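## Task

Seat a lid completely on the plate labelled C15 and on the plate labelled C51. Each plate has to finish in its original nest, lying flat within the locators, with its A1 well at the nest corner marked A1. Nothing may depend on the robot holding it there at the end. Finish by opening the gripper and moving the hand away.

## Robot and tools

ROBOT. One four-axis SCARA-style plate mover with a single gripper. Its joints, base outward: lift (0 to 0.55 m), shoulder (-2 to 2 rad), elbow (-2.8 to 2.8 rad), wrist yaw (-12.566 to 12.566 rad). The hand stays level: it can translate and turn about vertical, but never tilt. The fingers point along the gripper's +x and close along its y. The controlled point, end_effector_position, sits midway between the two rubber pads, 2 to 3 cm back from the fingertips. Plates are identified only by their ID labels; well A1 is at each plate's cut-off corner.

FRAMES. Results report poses in the scene frame: origin on the table top under the arm base, +z up, +y to the left when facing along +x. Motion commands, however, are given in the gripper's own axes.

THE FIVE-NUMBER ROW. Every motion argument is one row of 5 numbers, each in [-1, 1]: dx, dy, dz, rz, opening. The first four are an offset, not a pose: they are measured in the gripper's axes from the gripper pose printed in the most recent result that shows it (for the second or later call within one reply, or before any such result in the scene, from wherever the hand is when the action begins). Scale: 1.0 equals 0.6 m for dx, dy, dz and 180 degrees for rz; positive rz turns from +x toward +y. Opening is absolute, not an offset: +1 is fully open (0.140 m), -1 is closed (a 0.066 m gap remains). Closing fully takes roughly 0.6 s. All-zero offsets do not mean wait; they pull the hand back to the reference pose.

execute_actions. Argument actions is a list holding zero or one item. Empty list: just returns the current state. An action item: {"rows": [[5 numbers], ...], "steps": n}, with 1 to 15 rows and steps up to 15 (default 15), each step 1/30 s. Each row drives one step; if rows are fewer than steps, the final row continues. Every row is an offset from the same reference pose, not from the row before. A wait item: {"steps": n}, n up to 300, counted from the previous result, so your reply time is included. Optional pictures (true/false) controls whether camera images come back. A refused call sends nothing.

move. Argument target: one row as above (offset from the last shown pose). Optional speed: path top speed in m/s, 0.002 to 0.5, default 0.25; rotation capped at twice that in rad/s. The hand follows a straight path lasting 0.5 to 10 s (it stops short if longer) and turns the shorter way. The opening is applied as the move starts. It does not slow for obstacles and can overshoot speed, particularly with the arm near straight. The result adds a move: line: done, off_target, moving, held or fault, plus any limits (paced = pose clipped; held = some steps blocked, after which motion may jump fast), and the distance left to target.

wait. Argument seconds, 0 to 10; the robot gets no new command.

zoom_image. Arguments camera (cam_low or cam_wrist) and region [x0, y0, x1, y1] in pixels from the top-left, at most 504 by 504. Both cameras give 896x504 images; cam_low is fixed, cam_wrist rides on the hand.

finished_scene. Argument scene: the number of the current scene. Irreversible; the result reports success and gives the next task.

READING RESULTS. The state line shows end_effector_position (m) and end_effector_quat_wxyz; at long reach the printed position may be off. grip_measured is the finger opening on the command scale; Joint positions lists lift, shoulder, elbow, wrist yaw and the pad gap in m. HELD marks steps where your command was partly or fully withheld; a pose unreachable line means the clearance check altered or blocked it. Hand target shows where the controller is currently heading. Each step, the commanded pose is clipped to within 70 mm and 16 degrees of the measured one, so a far target may need several calls; after an action the arm only continues to the last clipped pose.

GRIPPING. To hold something, keep commanding an opening roughly 0.04 below grip_measured (smaller margin grips more gently). Pads exert about 18 N each; a sharp close squeezes harder. Readings may be offset by about 1 mm throughout.

CAUTIONS. Keep the elbow at least 0.4 rad away from 0, or the arm may fold and fault. Contact torque reaching a load limit (lift 55.8 N, shoulder 8.37 N m, elbow 4.18 N m, wrist yaw 1.39 N m, including held weight) freezes the arm for 10 s. Holding loads heats motors: MOTOR HOT appears from 85 °C, and at 100 °C an OVER-TEMPERATURE FAULT brakes the arm. Fast contact hits harder, and aiming far past a contact presses harder. Repeating a small offset against something rigid adds no force, but against something yielding it keeps going deeper. Held parts may be tugged briefly and loose items nudged. Never drop, slam or push objects off the table. Release and retract before ending the scene.

Each tool is called after "Call:" as name(argument=value, ...), one argument or row to a line, values as JSON.

## Session

Call:
execute_actions(
  actions=[],
)

Scene clock: 0.00 s of 12600.00 s.
end_effector_position=(+0.4693, -0.3242, +0.3962) grip_measured=+1.00 end_effector_quat_wxyz=(+0.903, +0.000, +0.000, +0.430)
Joint positions: [ 0.391 -0.76   2.343 -0.695  0.14 ]
Hand target: +0.469, -0.324, +0.396; +0.903, +0.000, +0.000, +0.430
camera_calibration (this result's frames):
cam_wrist: T_world_to_cam=[[0.776941, -0.629573, 0.000385174, -0.560021], [-0.377079, -0.465834, -0.800506, 0.330967], [0.504157, 0.621801, -0.599324, 0.298156], [0, 0, 0, 1]] pos_world=[0.409587, -0.383793, 0.443849]

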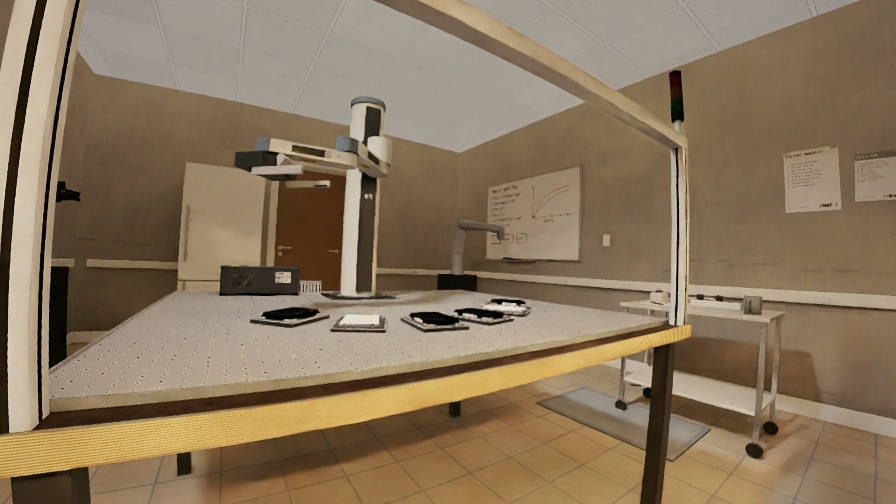

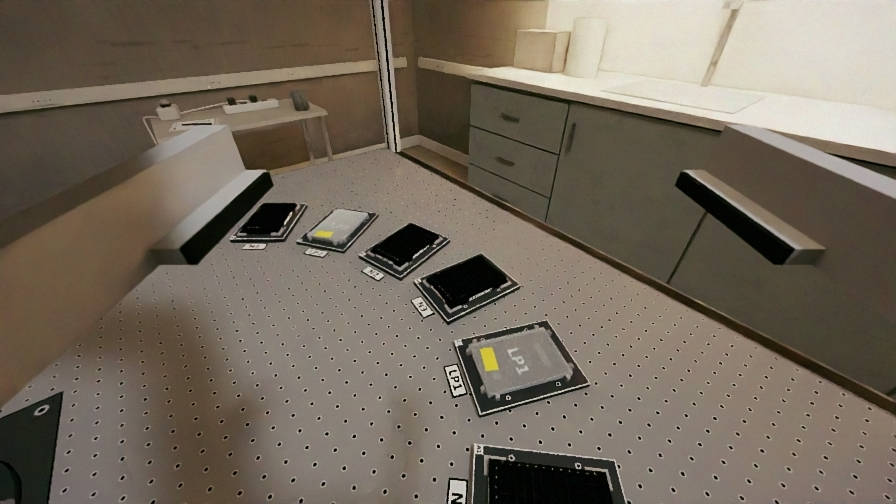

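Call:
move(
  target=[0.609,0.212,-0.44,-0.255,1],
  speed=0.4,
)

Call:
zoom_image(
  camera="cam_wrist",
  region=[200,180,704,420],
)

Scene clock: 4.23 s of 12600.00 s.
end_effector_position=(+0.6008, +0.0399, +0.1322) grip_measured=+1.00 end_effector_quat_wxyz=(+0.999, +0.000, +0.000, +0.044)
Joint positions: [ 0.127  0.969  1.164 -2.044  0.14 ]
Hand target: +0.601, +0.040, +0.132; +0.999, +0.000, +0.000, +0.044
Off the commanded pose: 0.000 m, 0 deg.
move: done; limits=paced
camera_calibration (this result's frames):
cam_wrist: T_world_to_cam=[[0.0891402, -0.996019, 0.000385174, -0.00503534], [-0.596911, -0.053731, -0.800506, 0.45441], [0.79734, 0.0711274, -0.599324, -0.306958], [0, 0, 0, 1]] pos_world=[0.516441, 0.0412337, 0.179793]

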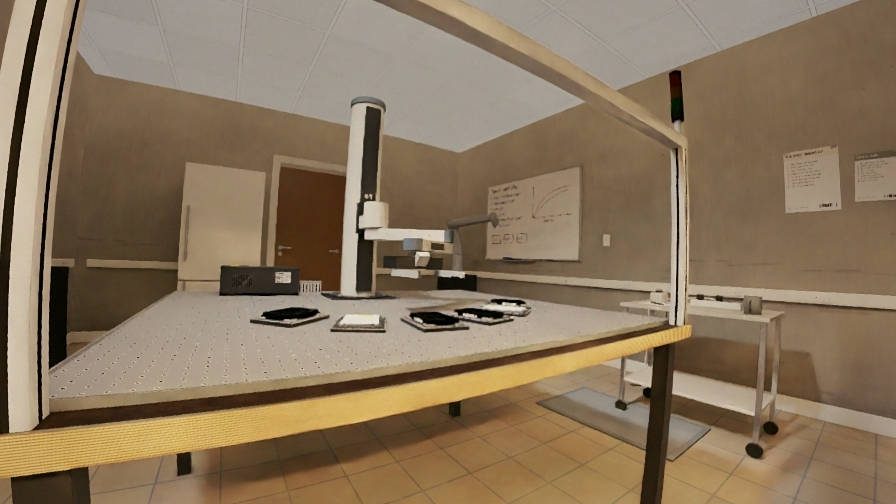

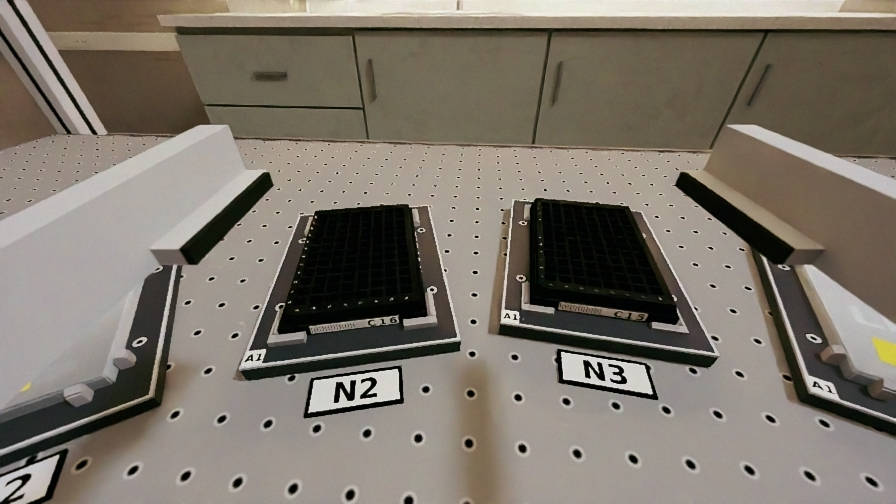

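Region (200, 180, 704, 420) of cam_wrist's 896x504 image, scaled by 1.000; it fills the top 240 rows of this view, and the rest is white.

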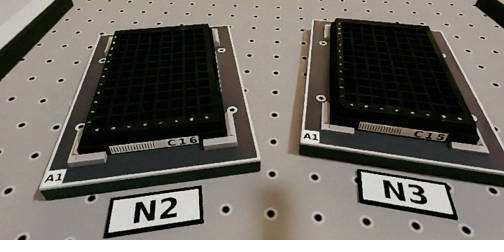

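Call:
move(
  target=[0.0425,-0.424,-0.07,-0.161,1],
  speed=0.35,
)

Scene clock: 10.30 s of 12600.00 s.
end_effector_position=(+0.6486, -0.2114, +0.0901) grip_measured=+1.00 end_effector_quat_wxyz=(+0.978, +0.000, +0.000, -0.207)
Joint positions: [ 0.085  0.265  1.626 -2.308  0.14 ]
Hand target: +0.649, -0.211, +0.090; +0.978, +0.000, +0.000, -0.207
Off the commanded pose: 0.000 m, 0 deg.
After step 90, 1.83 s passed at rest.
move: done
camera_calibration (this result's frames):
cam_wrist: T_world_to_cam=[[-0.404647, -0.914473, 0.000385174, 0.0779787], [-0.548191, 0.242233, -0.800506, 0.46677], [0.731948, -0.324133, -0.599324, -0.393511], [0, 0, 0, 1]] pos_world=[0.575462, -0.169307, 0.137781]

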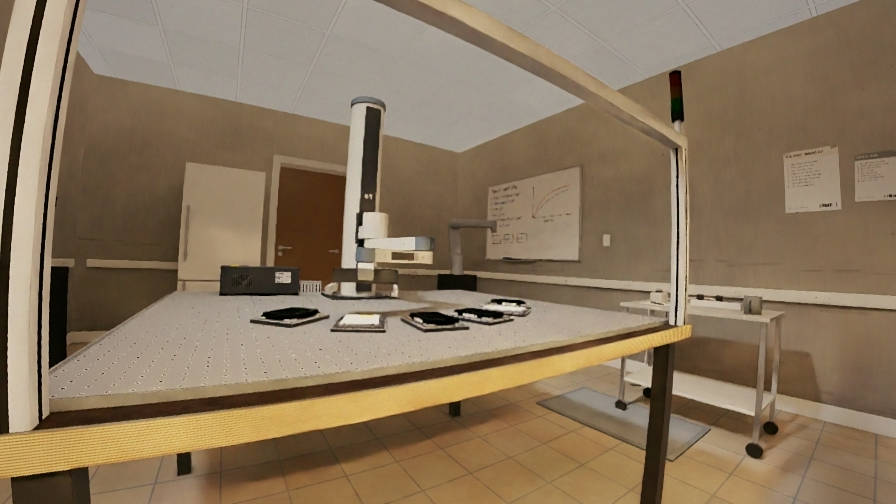

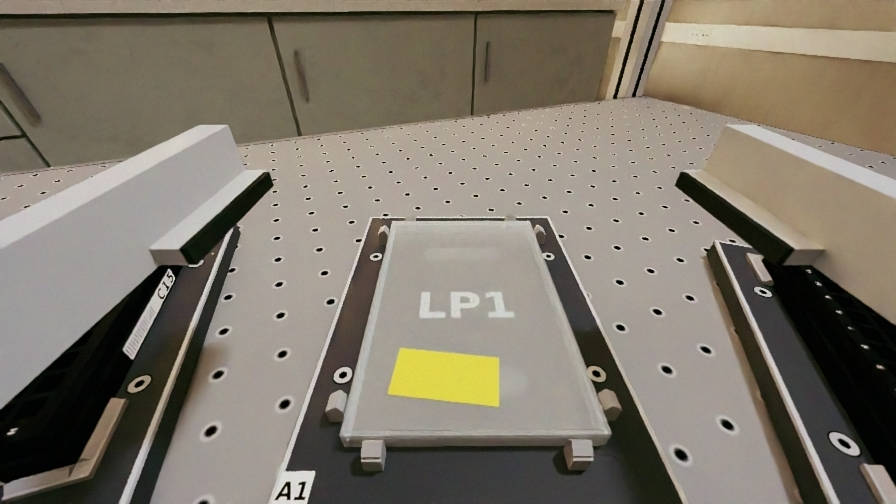

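Call:
move(
  target=[0.047,0,-0.0655,0,-0.2],
  speed=0.1,
)

Call:
move(
  target=[0,0,-0.037,0,-0.2],
  speed=0.03,
)

Call:
move(
  target=[0,0,0,0,-0.52],
)

Scene clock: 14.90 s of 12600.00 s.
end_effector_position=(+0.6744, -0.2227, +0.0508) grip_measured=-0.20 end_effector_quat_wxyz=(+0.978, +0.000, +0.000, -0.207)
Joint positions: [ 0.046  0.193  1.792 -2.403  0.096]
Hand target: +0.674, -0.223, +0.051; +0.978, +0.000, +0.000, -0.207
Off the commanded pose: 0.000 m, 0 deg.
After step 90, 0.83 s passed at rest.
move: done
camera_calibration (this result's frames):
cam_wrist: T_world_to_cam=[[-0.404367, -0.914597, 0.000385174, 0.0778142], [-0.548265, 0.242065, -0.800506, 0.45218], [0.732047, -0.32391, -0.599324, -0.439691], [0, 0, 0, 1]] pos_world=[0.601255, -0.180709, 0.098425]

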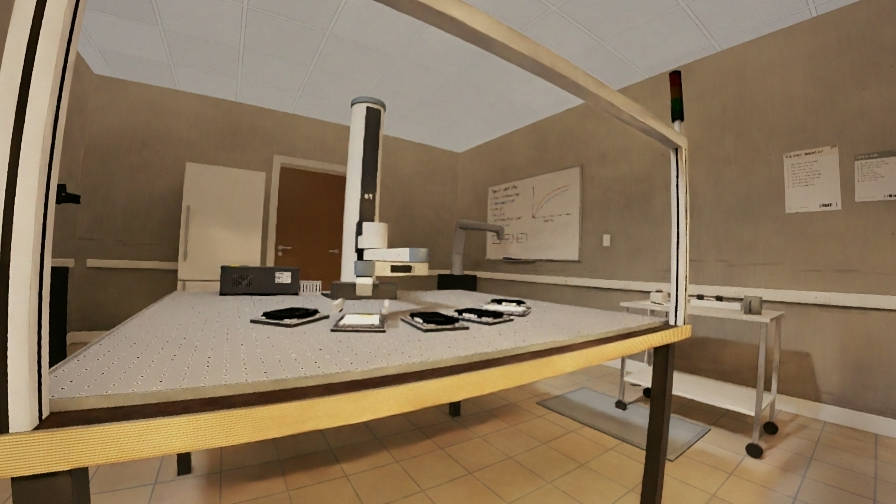

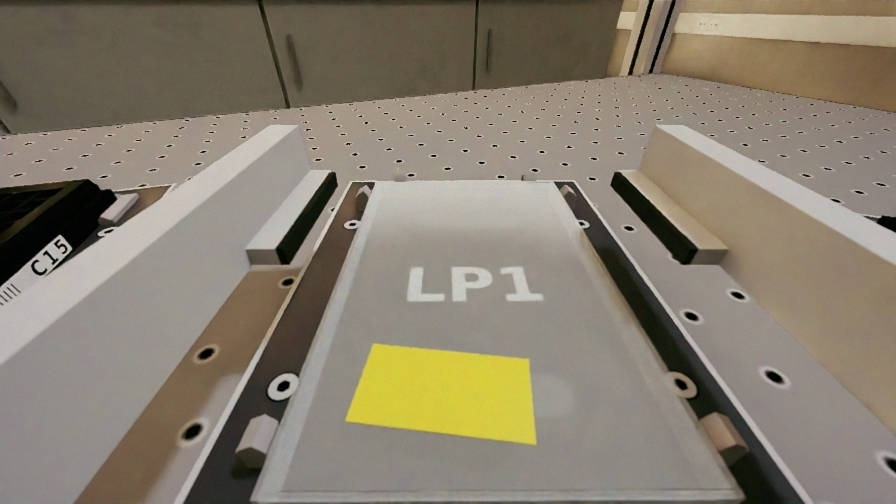

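Scene clock: 15.87 s of 12600.00 s.
end_effector_position=(+0.6744, -0.2228, +0.0285) grip_measured=-0.20 end_effector_quat_wxyz=(+0.978, +0.000, +0.000, -0.207)
Joint positions: [ 0.024  0.193  1.792 -2.403  0.096]
Hand target: +0.674, -0.223, +0.029; +0.978, +0.000, +0.000, -0.207
Off the commanded pose: 0.000 m, 0 deg.
move: done
camera_calibration (this result's frames):
cam_wrist: T_world_to_cam=[[-0.404382, -0.91459, 0.000385174, 0.0778292], [-0.548261, 0.242074, -0.800506, 0.434361], [0.732042, -0.323922, -0.599324, -0.453027], [0, 0, 0, 1]] pos_world=[0.601251, -0.180711, 0.0761689]

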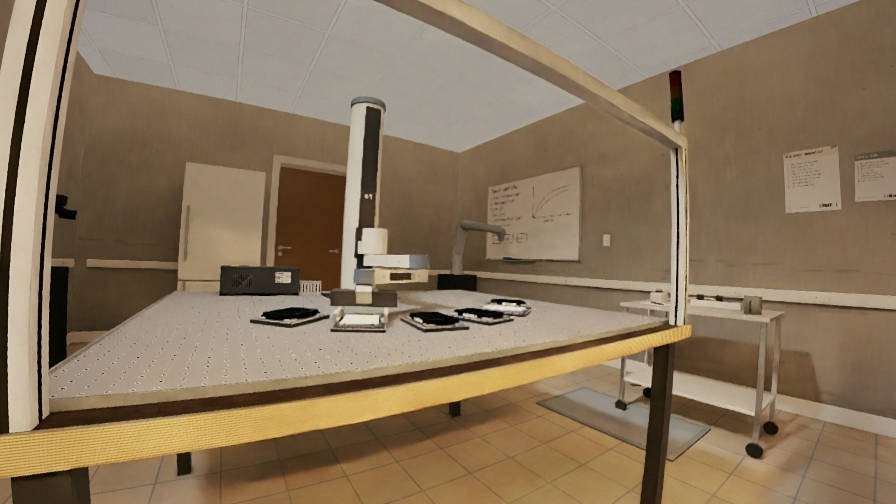

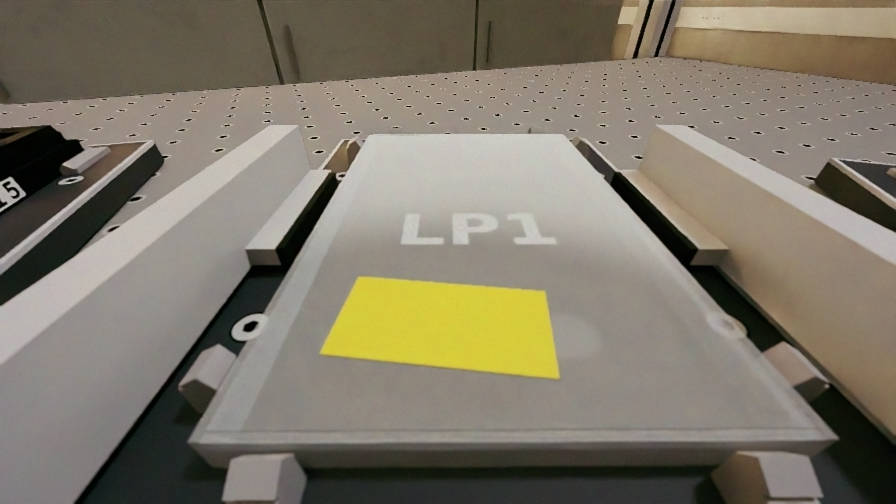

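Scene clock: 16.37 s of 12600.00 s.
end_effector_position=(+0.6744, -0.2227, +0.0285) grip_measured=-0.47 end_effector_quat_wxyz=(+0.978, +0.000, +0.000, -0.207)
Joint positions: [ 0.024  0.193  1.792 -2.403  0.086]
Hand target: +0.674, -0.223, +0.029; +0.978, +0.000, +0.000, -0.207
Off the commanded pose: 0.000 m, 0 deg.
move: done
camera_calibration (this result's frames):
cam_wrist: T_world_to_cam=[[-0.404324, -0.914616, 0.000385174, 0.0777952], [-0.548276, 0.242039, -0.800506, 0.434365], [0.732062, -0.323875, -0.599324, -0.453032], [0, 0, 0, 1]] pos_world=[0.601254, -0.180707, 0.076169]

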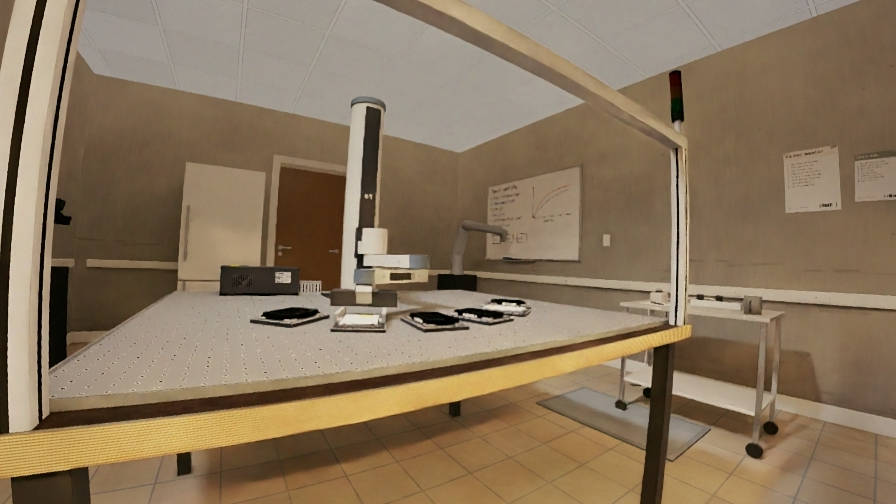

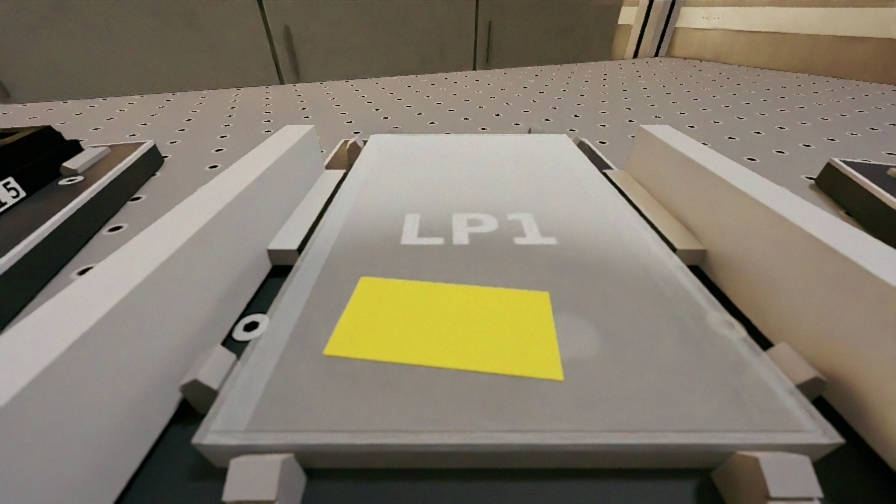

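Call:
move(
  target=[0,0,0.045,0,-0.52],
  speed=0.05,
)

Call:
move(
  target=[-0.038,0.2997,0,0.09,-0.52],
)

Scene clock: 19.60 s of 12600.00 s.
end_effector_position=(+0.6744, -0.2227, +0.0556) grip_measured=-0.47 end_effector_quat_wxyz=(+0.978, +0.000, +0.000, -0.207)
Joint positions: [ 0.051  0.193  1.792 -2.403  0.086]
Hand target: +0.674, -0.223, +0.056; +0.978, +0.000, +0.000, -0.207
Off the commanded pose: 0.000 m, 0 deg.
move: done
camera_calibration (this result's frames):
cam_wrist: T_world_to_cam=[[-0.404312, -0.914621, 0.000385174, 0.0777793], [-0.548279, 0.242032, -0.800506, 0.456021], [0.732067, -0.323865, -0.599324, -0.436822], [0, 0, 0, 1]] pos_world=[0.601257, -0.180704, 0.10322]

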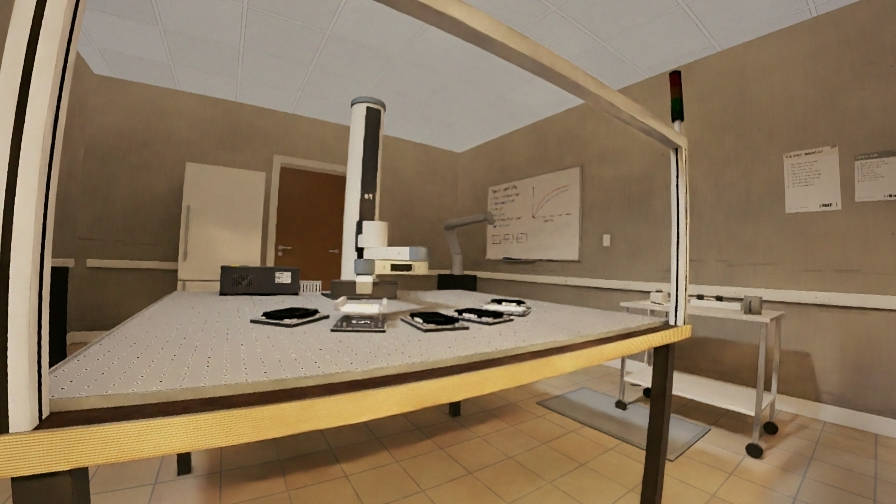

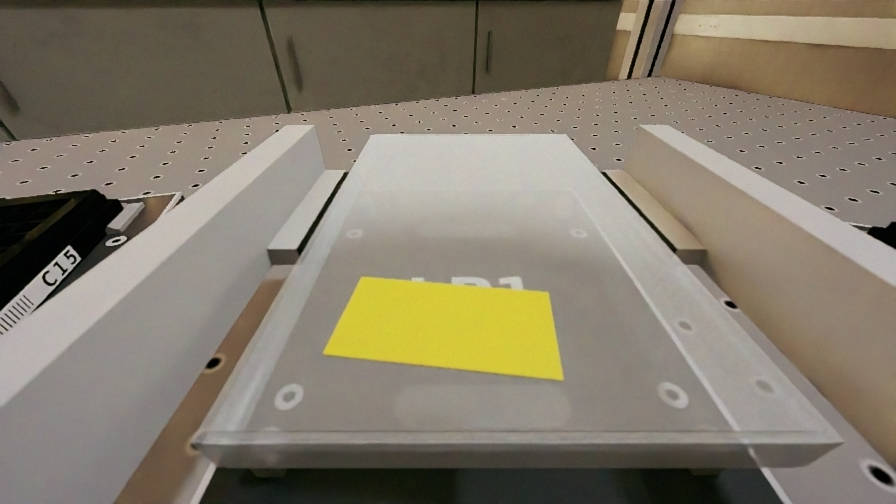

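Scene clock: 20.70 s of 12600.00 s.
end_effector_position=(+0.7265, -0.0489, +0.0556) grip_measured=-0.47 end_effector_quat_wxyz=(+0.998, +0.000, +0.000, -0.067)
Joint positions: [ 0.051  0.521  1.836 -2.491  0.086]
Hand target: +0.726, -0.049, +0.056; +0.998, +0.000, +0.000, -0.067
Off the commanded pose: 0.000 m, 0 deg.
move: done
camera_calibration (this result's frames):
cam_wrist: T_world_to_cam=[[-0.132545, -0.991177, 0.000385174, 0.0566532], [-0.594077, 0.0791321, -0.800506, 0.467781], [0.793413, -0.106332, -0.599324, -0.452544], [0, 0, 0, 1]] pos_world=[0.644461, -0.0289832, 0.10322]

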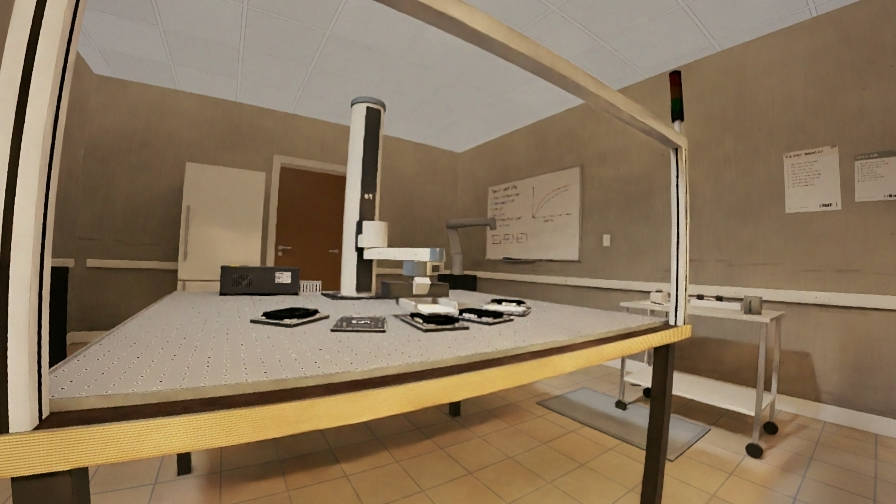

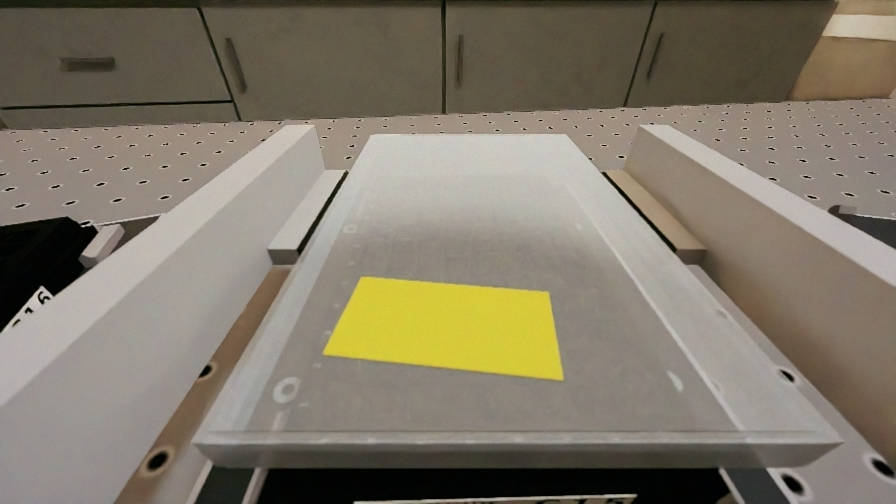

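Call:
move(
  target=[0.002,0.0027,-0.0135,0.0065,-0.52],
  speed=0.02,
)

Scene clock: 24.20 s of 12600.00 s.
end_effector_position=(+0.7279, -0.0474, +0.0475) grip_measured=-0.47 end_effector_quat_wxyz=(+0.998, +0.000, +0.000, -0.057)
Joint positions: [ 0.042  0.515  1.843 -2.472  0.086]
Hand target: +0.728, -0.047, +0.047; +0.998, +0.000, +0.000, -0.057
Off the commanded pose: 0.000 m, 0 deg.
move: done
camera_calibration (this result's frames):
cam_wrist: T_world_to_cam=[[-0.112436, -0.993659, 0.000385174, 0.0435455], [-0.595559, 0.0670792, -0.800506, 0.46249], [0.795404, -0.090235, -0.599324, -0.459049], [0, 0, 0, 1]] pos_world=[0.645465, -0.0291763, 0.0950905]

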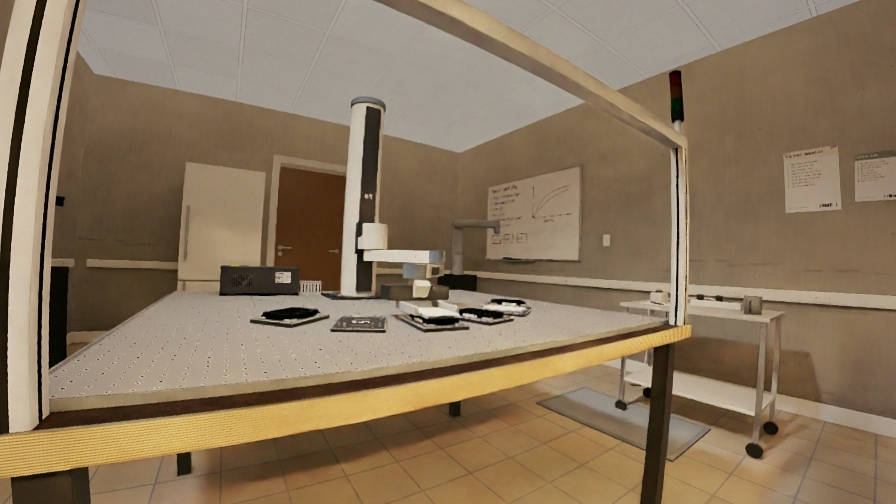

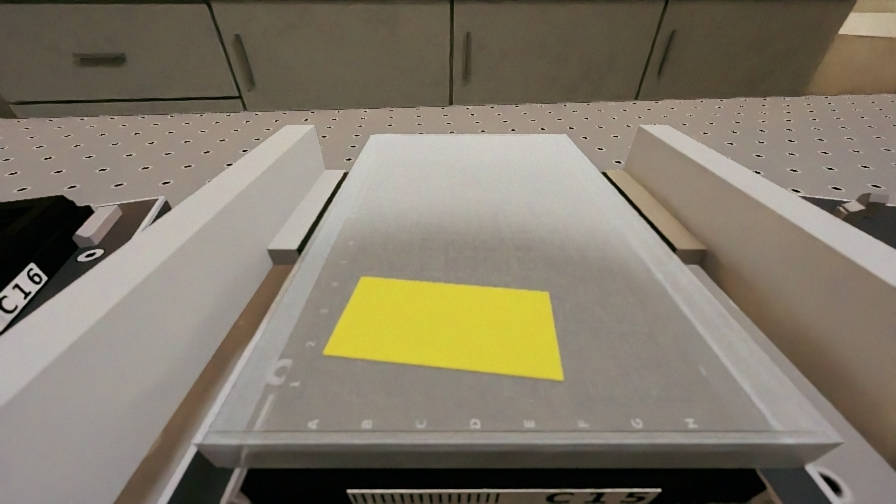

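Call:
move(
  target=[0.0008,0,-0.015,0,-0.52],
  speed=0.006,
)

Call:
move(
  target=[0,0,0,0,0],
)

Call:
move(
  target=[0,0,0.04,0,0],
  speed=0.1,
)

Call:
move(
  target=[-0.44,0.503,0.11,0.264,1],
  speed=0.35,
)

Scene clock: 32.50 s of 12600.00 s.
end_effector_position=(+0.7283, -0.0474, +0.0390) grip_measured=-0.47 end_effector_quat_wxyz=(+0.998, +0.000, +0.000, -0.057)
Joint positions: [ 0.034  0.514  1.846 -2.474  0.086]
Hand target: +0.728, -0.047, +0.038; +0.998, +0.000, +0.000, -0.057
Off the commanded pose: 0.001 m, 0 deg.
After step 90, 3.57 s passed at rest.
move: done
camera_calibration (this result's frames):
cam_wrist: T_world_to_cam=[[-0.112102, -0.993697, 0.000385174, 0.0434111], [-0.595581, 0.0668789, -0.800506, 0.455968], [0.795435, -0.0899676, -0.599324, -0.464477], [0, 0, 0, 1]] pos_world=[0.645893, -0.029145, 0.086616]

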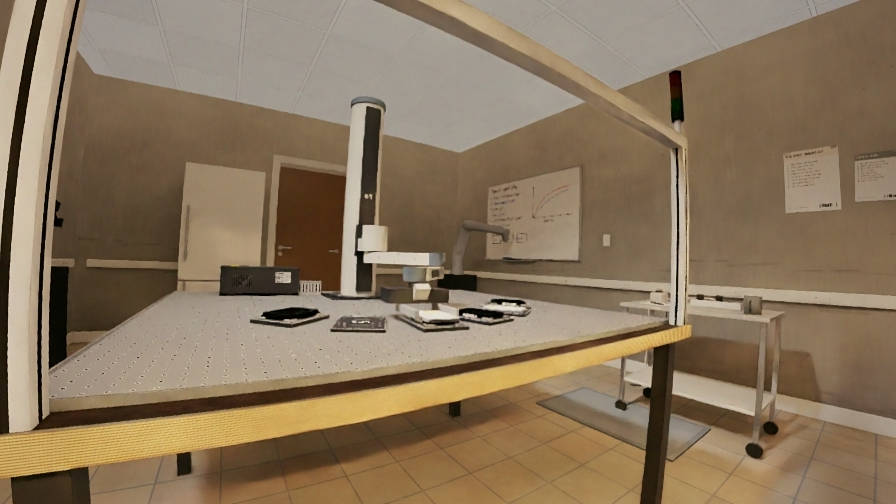

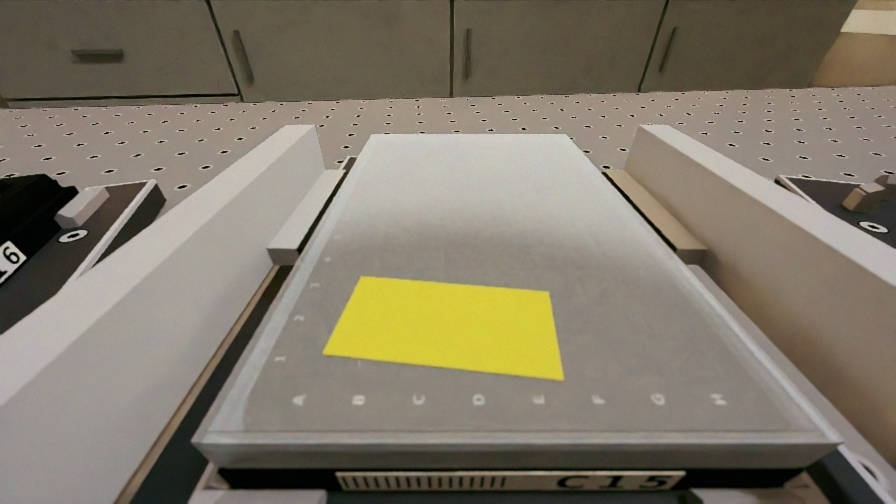

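Scene clock: 33.00 s of 12600.00 s.
end_effector_position=(+0.7283, -0.0473, +0.0390) grip_measured=+0.00 end_effector_quat_wxyz=(+0.998, +0.000, +0.000, -0.057)
Joint positions: [ 0.034  0.514  1.846 -2.473  0.103]
Hand target: +0.728, -0.047, +0.039; +0.998, +0.000, +0.000, -0.057
Off the commanded pose: 0.000 m, 0 deg.
move: done
camera_calibration (this result's frames):
cam_wrist: T_world_to_cam=[[-0.112084, -0.993699, 0.000385174, 0.043414], [-0.595582, 0.0668684, -0.800506, 0.456007], [0.795436, -0.0899535, -0.599324, -0.464437], [0, 0, 0, 1]] pos_world=[0.645886, -0.0291298, 0.0866714]

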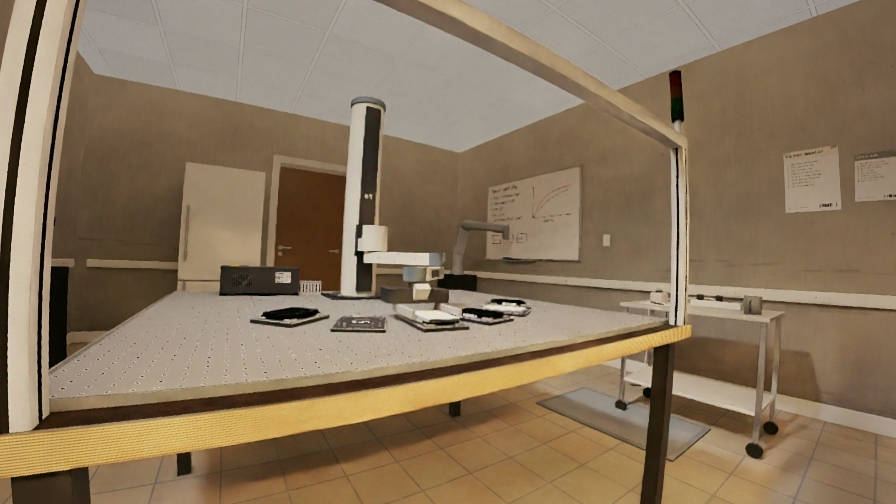

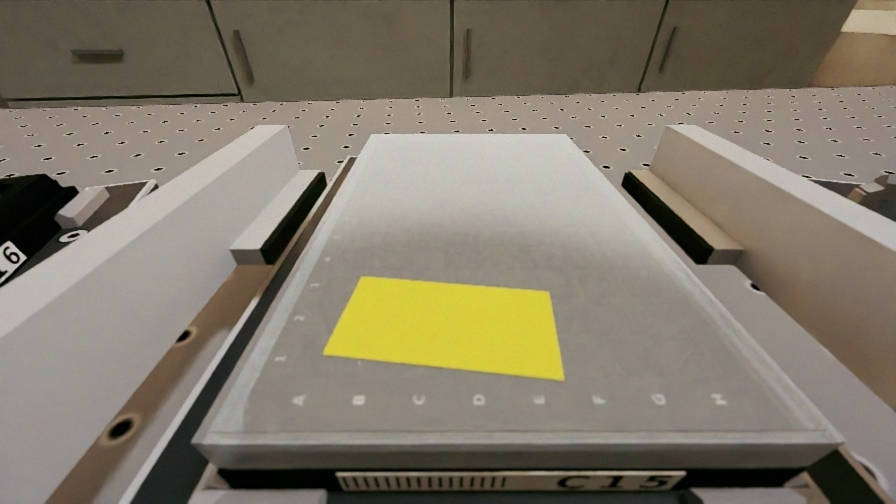

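Scene clock: 33.70 s of 12600.00 s.
end_effector_position=(+0.7283, -0.0473, +0.0631) grip_measured=+0.00 end_effector_quat_wxyz=(+0.998, +0.000, +0.000, -0.057)
Joint positions: [ 0.058  0.514  1.846 -2.473  0.103]
Hand target: +0.728, -0.047, +0.063; +0.998, +0.000, +0.000, -0.057
Off the commanded pose: 0.000 m, 0 deg.
move: done
camera_calibration (this result's frames):
cam_wrist: T_world_to_cam=[[-0.112065, -0.993701, 0.000385174, 0.043397], [-0.595584, 0.066857, -0.800506, 0.475266], [0.795438, -0.0899383, -0.599324, -0.450022], [0, 0, 0, 1]] pos_world=[0.645889, -0.0291254, 0.110728]

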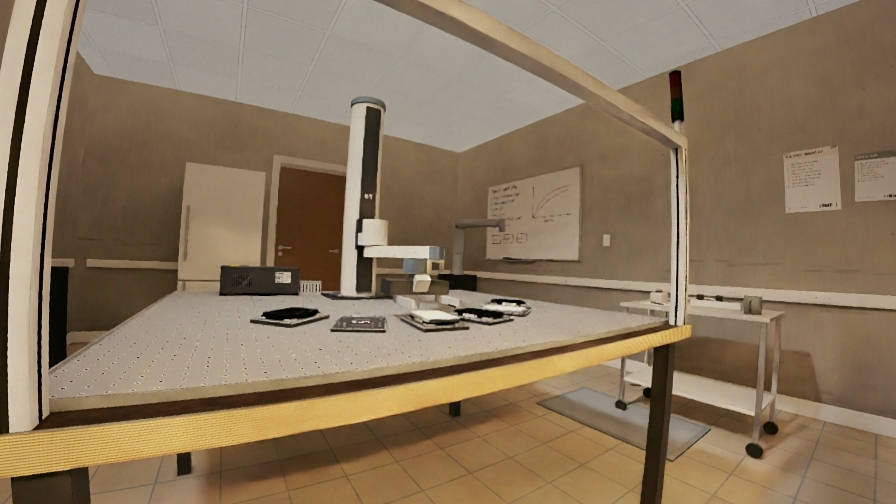

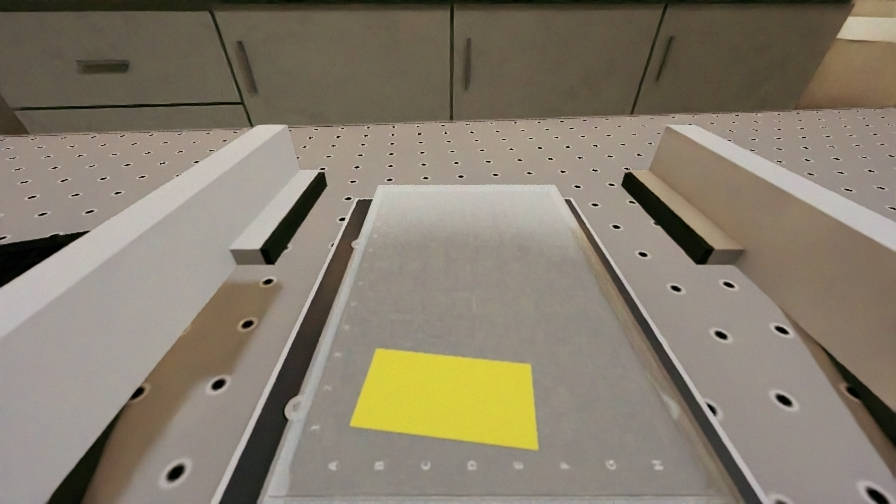

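Scene clock: 35.30 s of 12600.00 s.
end_effector_position=(+0.5000, +0.2825, +0.1291) grip_measured=+1.00 end_effector_quat_wxyz=(+0.937, +0.000, +0.000, +0.351)
Joint positions: [ 0.124  1.583  1.177 -2.044  0.14 ]
Hand target: +0.500, +0.282, +0.129; +0.937, +0.000, +0.000, +0.350
Off the commanded pose: 0.000 m, 0 deg.
move: done
camera_calibration (this result's frames):
cam_wrist: T_world_to_cam=[[0.65766, -0.753315, 0.000385174, -0.10718], [-0.451277, -0.394384, -0.800506, 0.428263], [0.603185, 0.526287, -0.599324, -0.277162], [0, 0, 0, 1]] pos_world=[0.430934, 0.234027, 0.176759]

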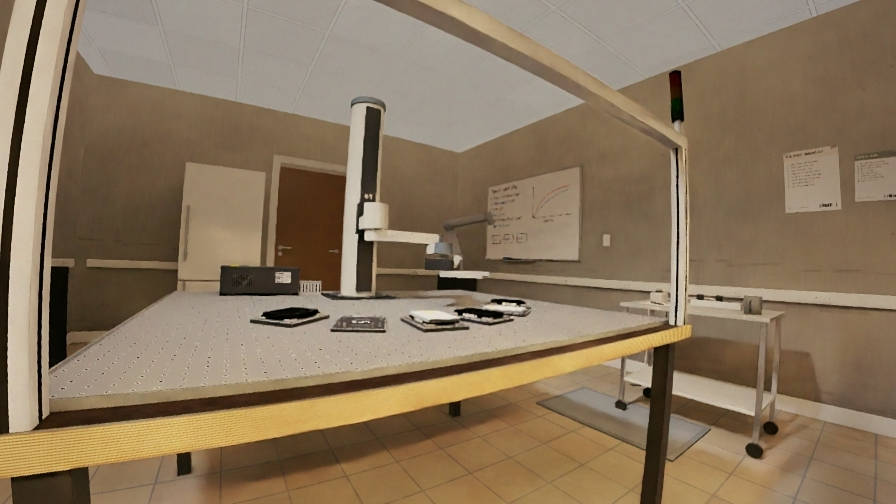

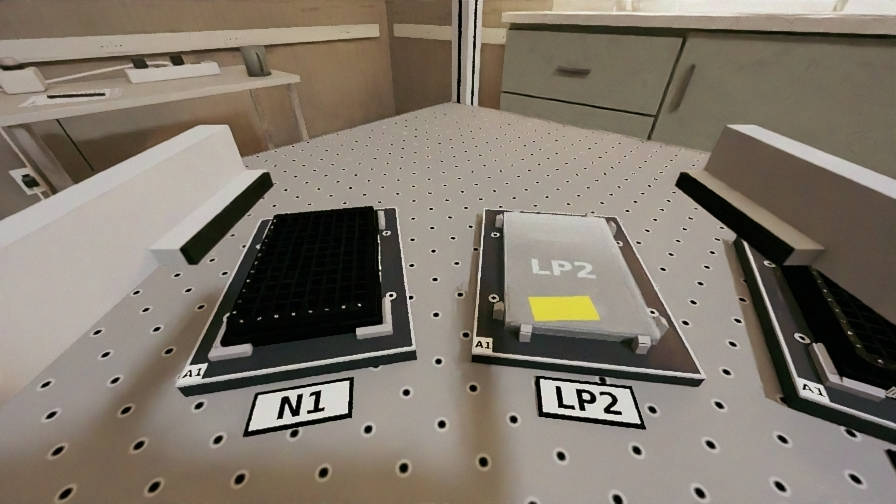

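Call:
move(
  target=[0.06,0.29,-0.05,-0.228,1],
  speed=0.3,
)

Scene clock: 40.47 s of 12600.00 s.
end_effector_position=(+0.4126, +0.4375, +0.0991) grip_measured=+1.00 end_effector_quat_wxyz=(+1.000, +0.000, +0.000, +0.000)
Joint positions: [ 0.094  1.84   2.074 -3.913  0.14 ]
Hand target: +0.413, +0.437, +0.099; +1.000, +0.000, +0.000, +0.000
Off the commanded pose: 0.000 m, 0 deg.
After step 90, 0.57 s passed at rest.
move: done
camera_calibration (this result's frames):
cam_wrist: T_world_to_cam=[[0.00192788, -0.999998, 0.000385174, 0.445458], [-0.599323, -0.00146376, -0.800506, 0.315108], [0.800505, 0.00131243, -0.599324, -0.175695], [0, 0, 0, 1]] pos_world=[0.328637, 0.446149, 0.146776]

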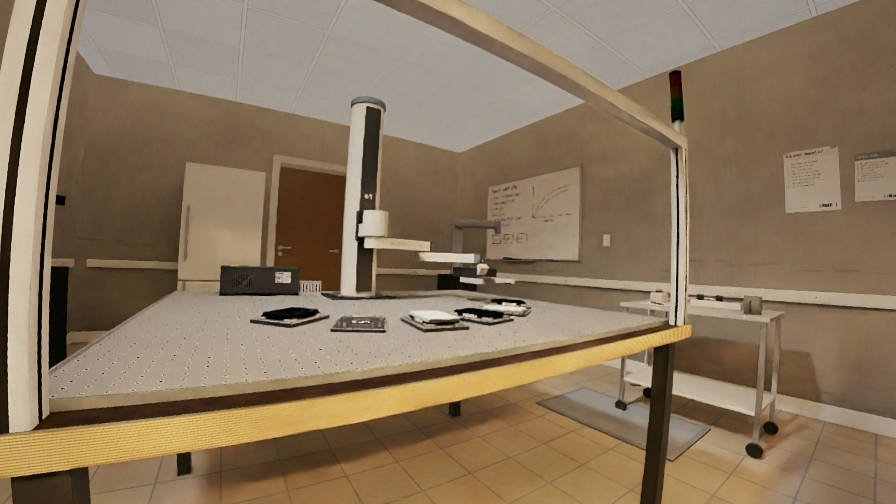

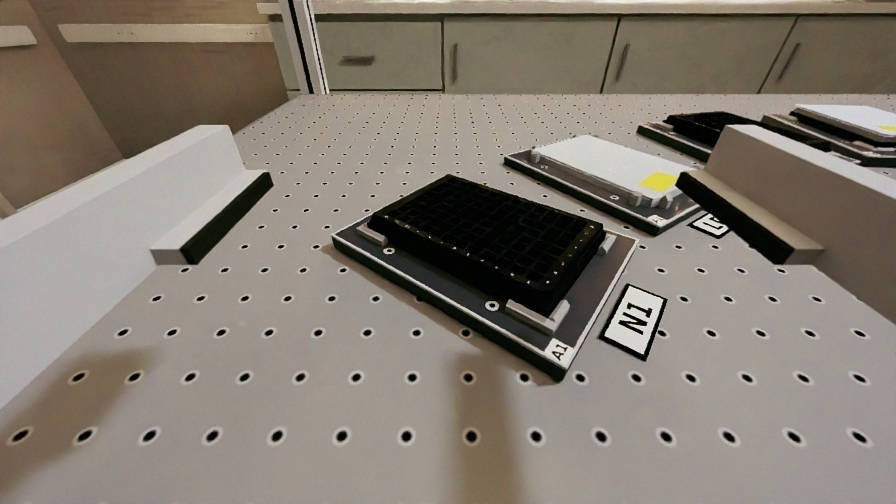

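Call:
move(
  target=[0.355,-0.242,-0.0805,0.189,0],
  speed=0.3,
)

Scene clock: 44.03 s of 12600.00 s.
end_effector_position=(+0.6259, +0.2924, +0.0508) grip_measured=+0.00 end_effector_quat_wxyz=(+0.956, +0.000, +0.000, +0.293)
Joint positions: [ 0.046  1.207  1.735 -2.348  0.103]
Hand target: +0.626, +0.293, +0.051; +0.956, +0.000, +0.000, +0.293
Off the commanded pose: 0.000 m, 0 deg.
move: done
camera_calibration (this result's frames):
cam_wrist: T_world_to_cam=[[0.560824, -0.827935, 0.000385174, -0.100147], [-0.496029, -0.33637, -0.800506, 0.437349], [0.662897, 0.448752, -0.599324, -0.419912], [0, 0, 0, 1]] pos_world=[0.551461, 0.252632, 0.0984762]

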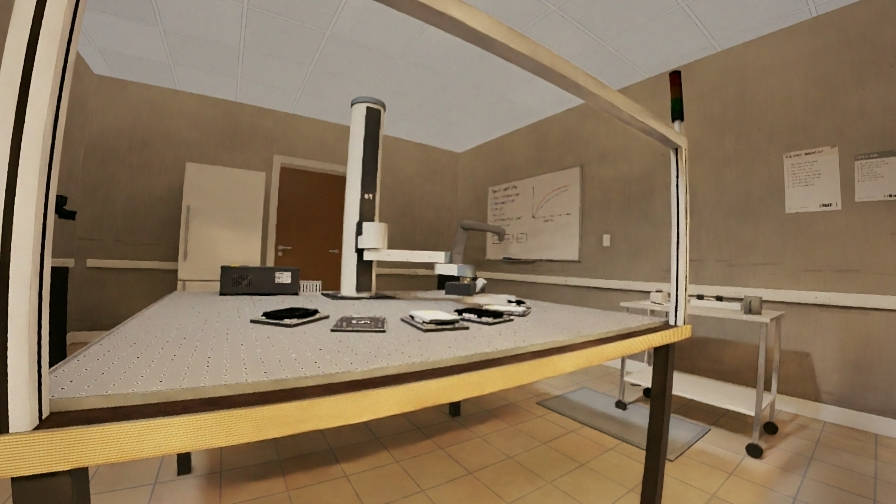

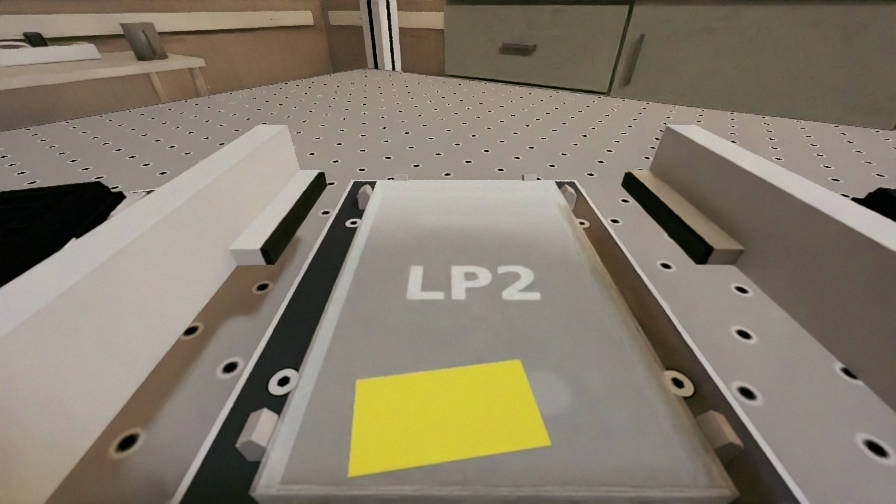

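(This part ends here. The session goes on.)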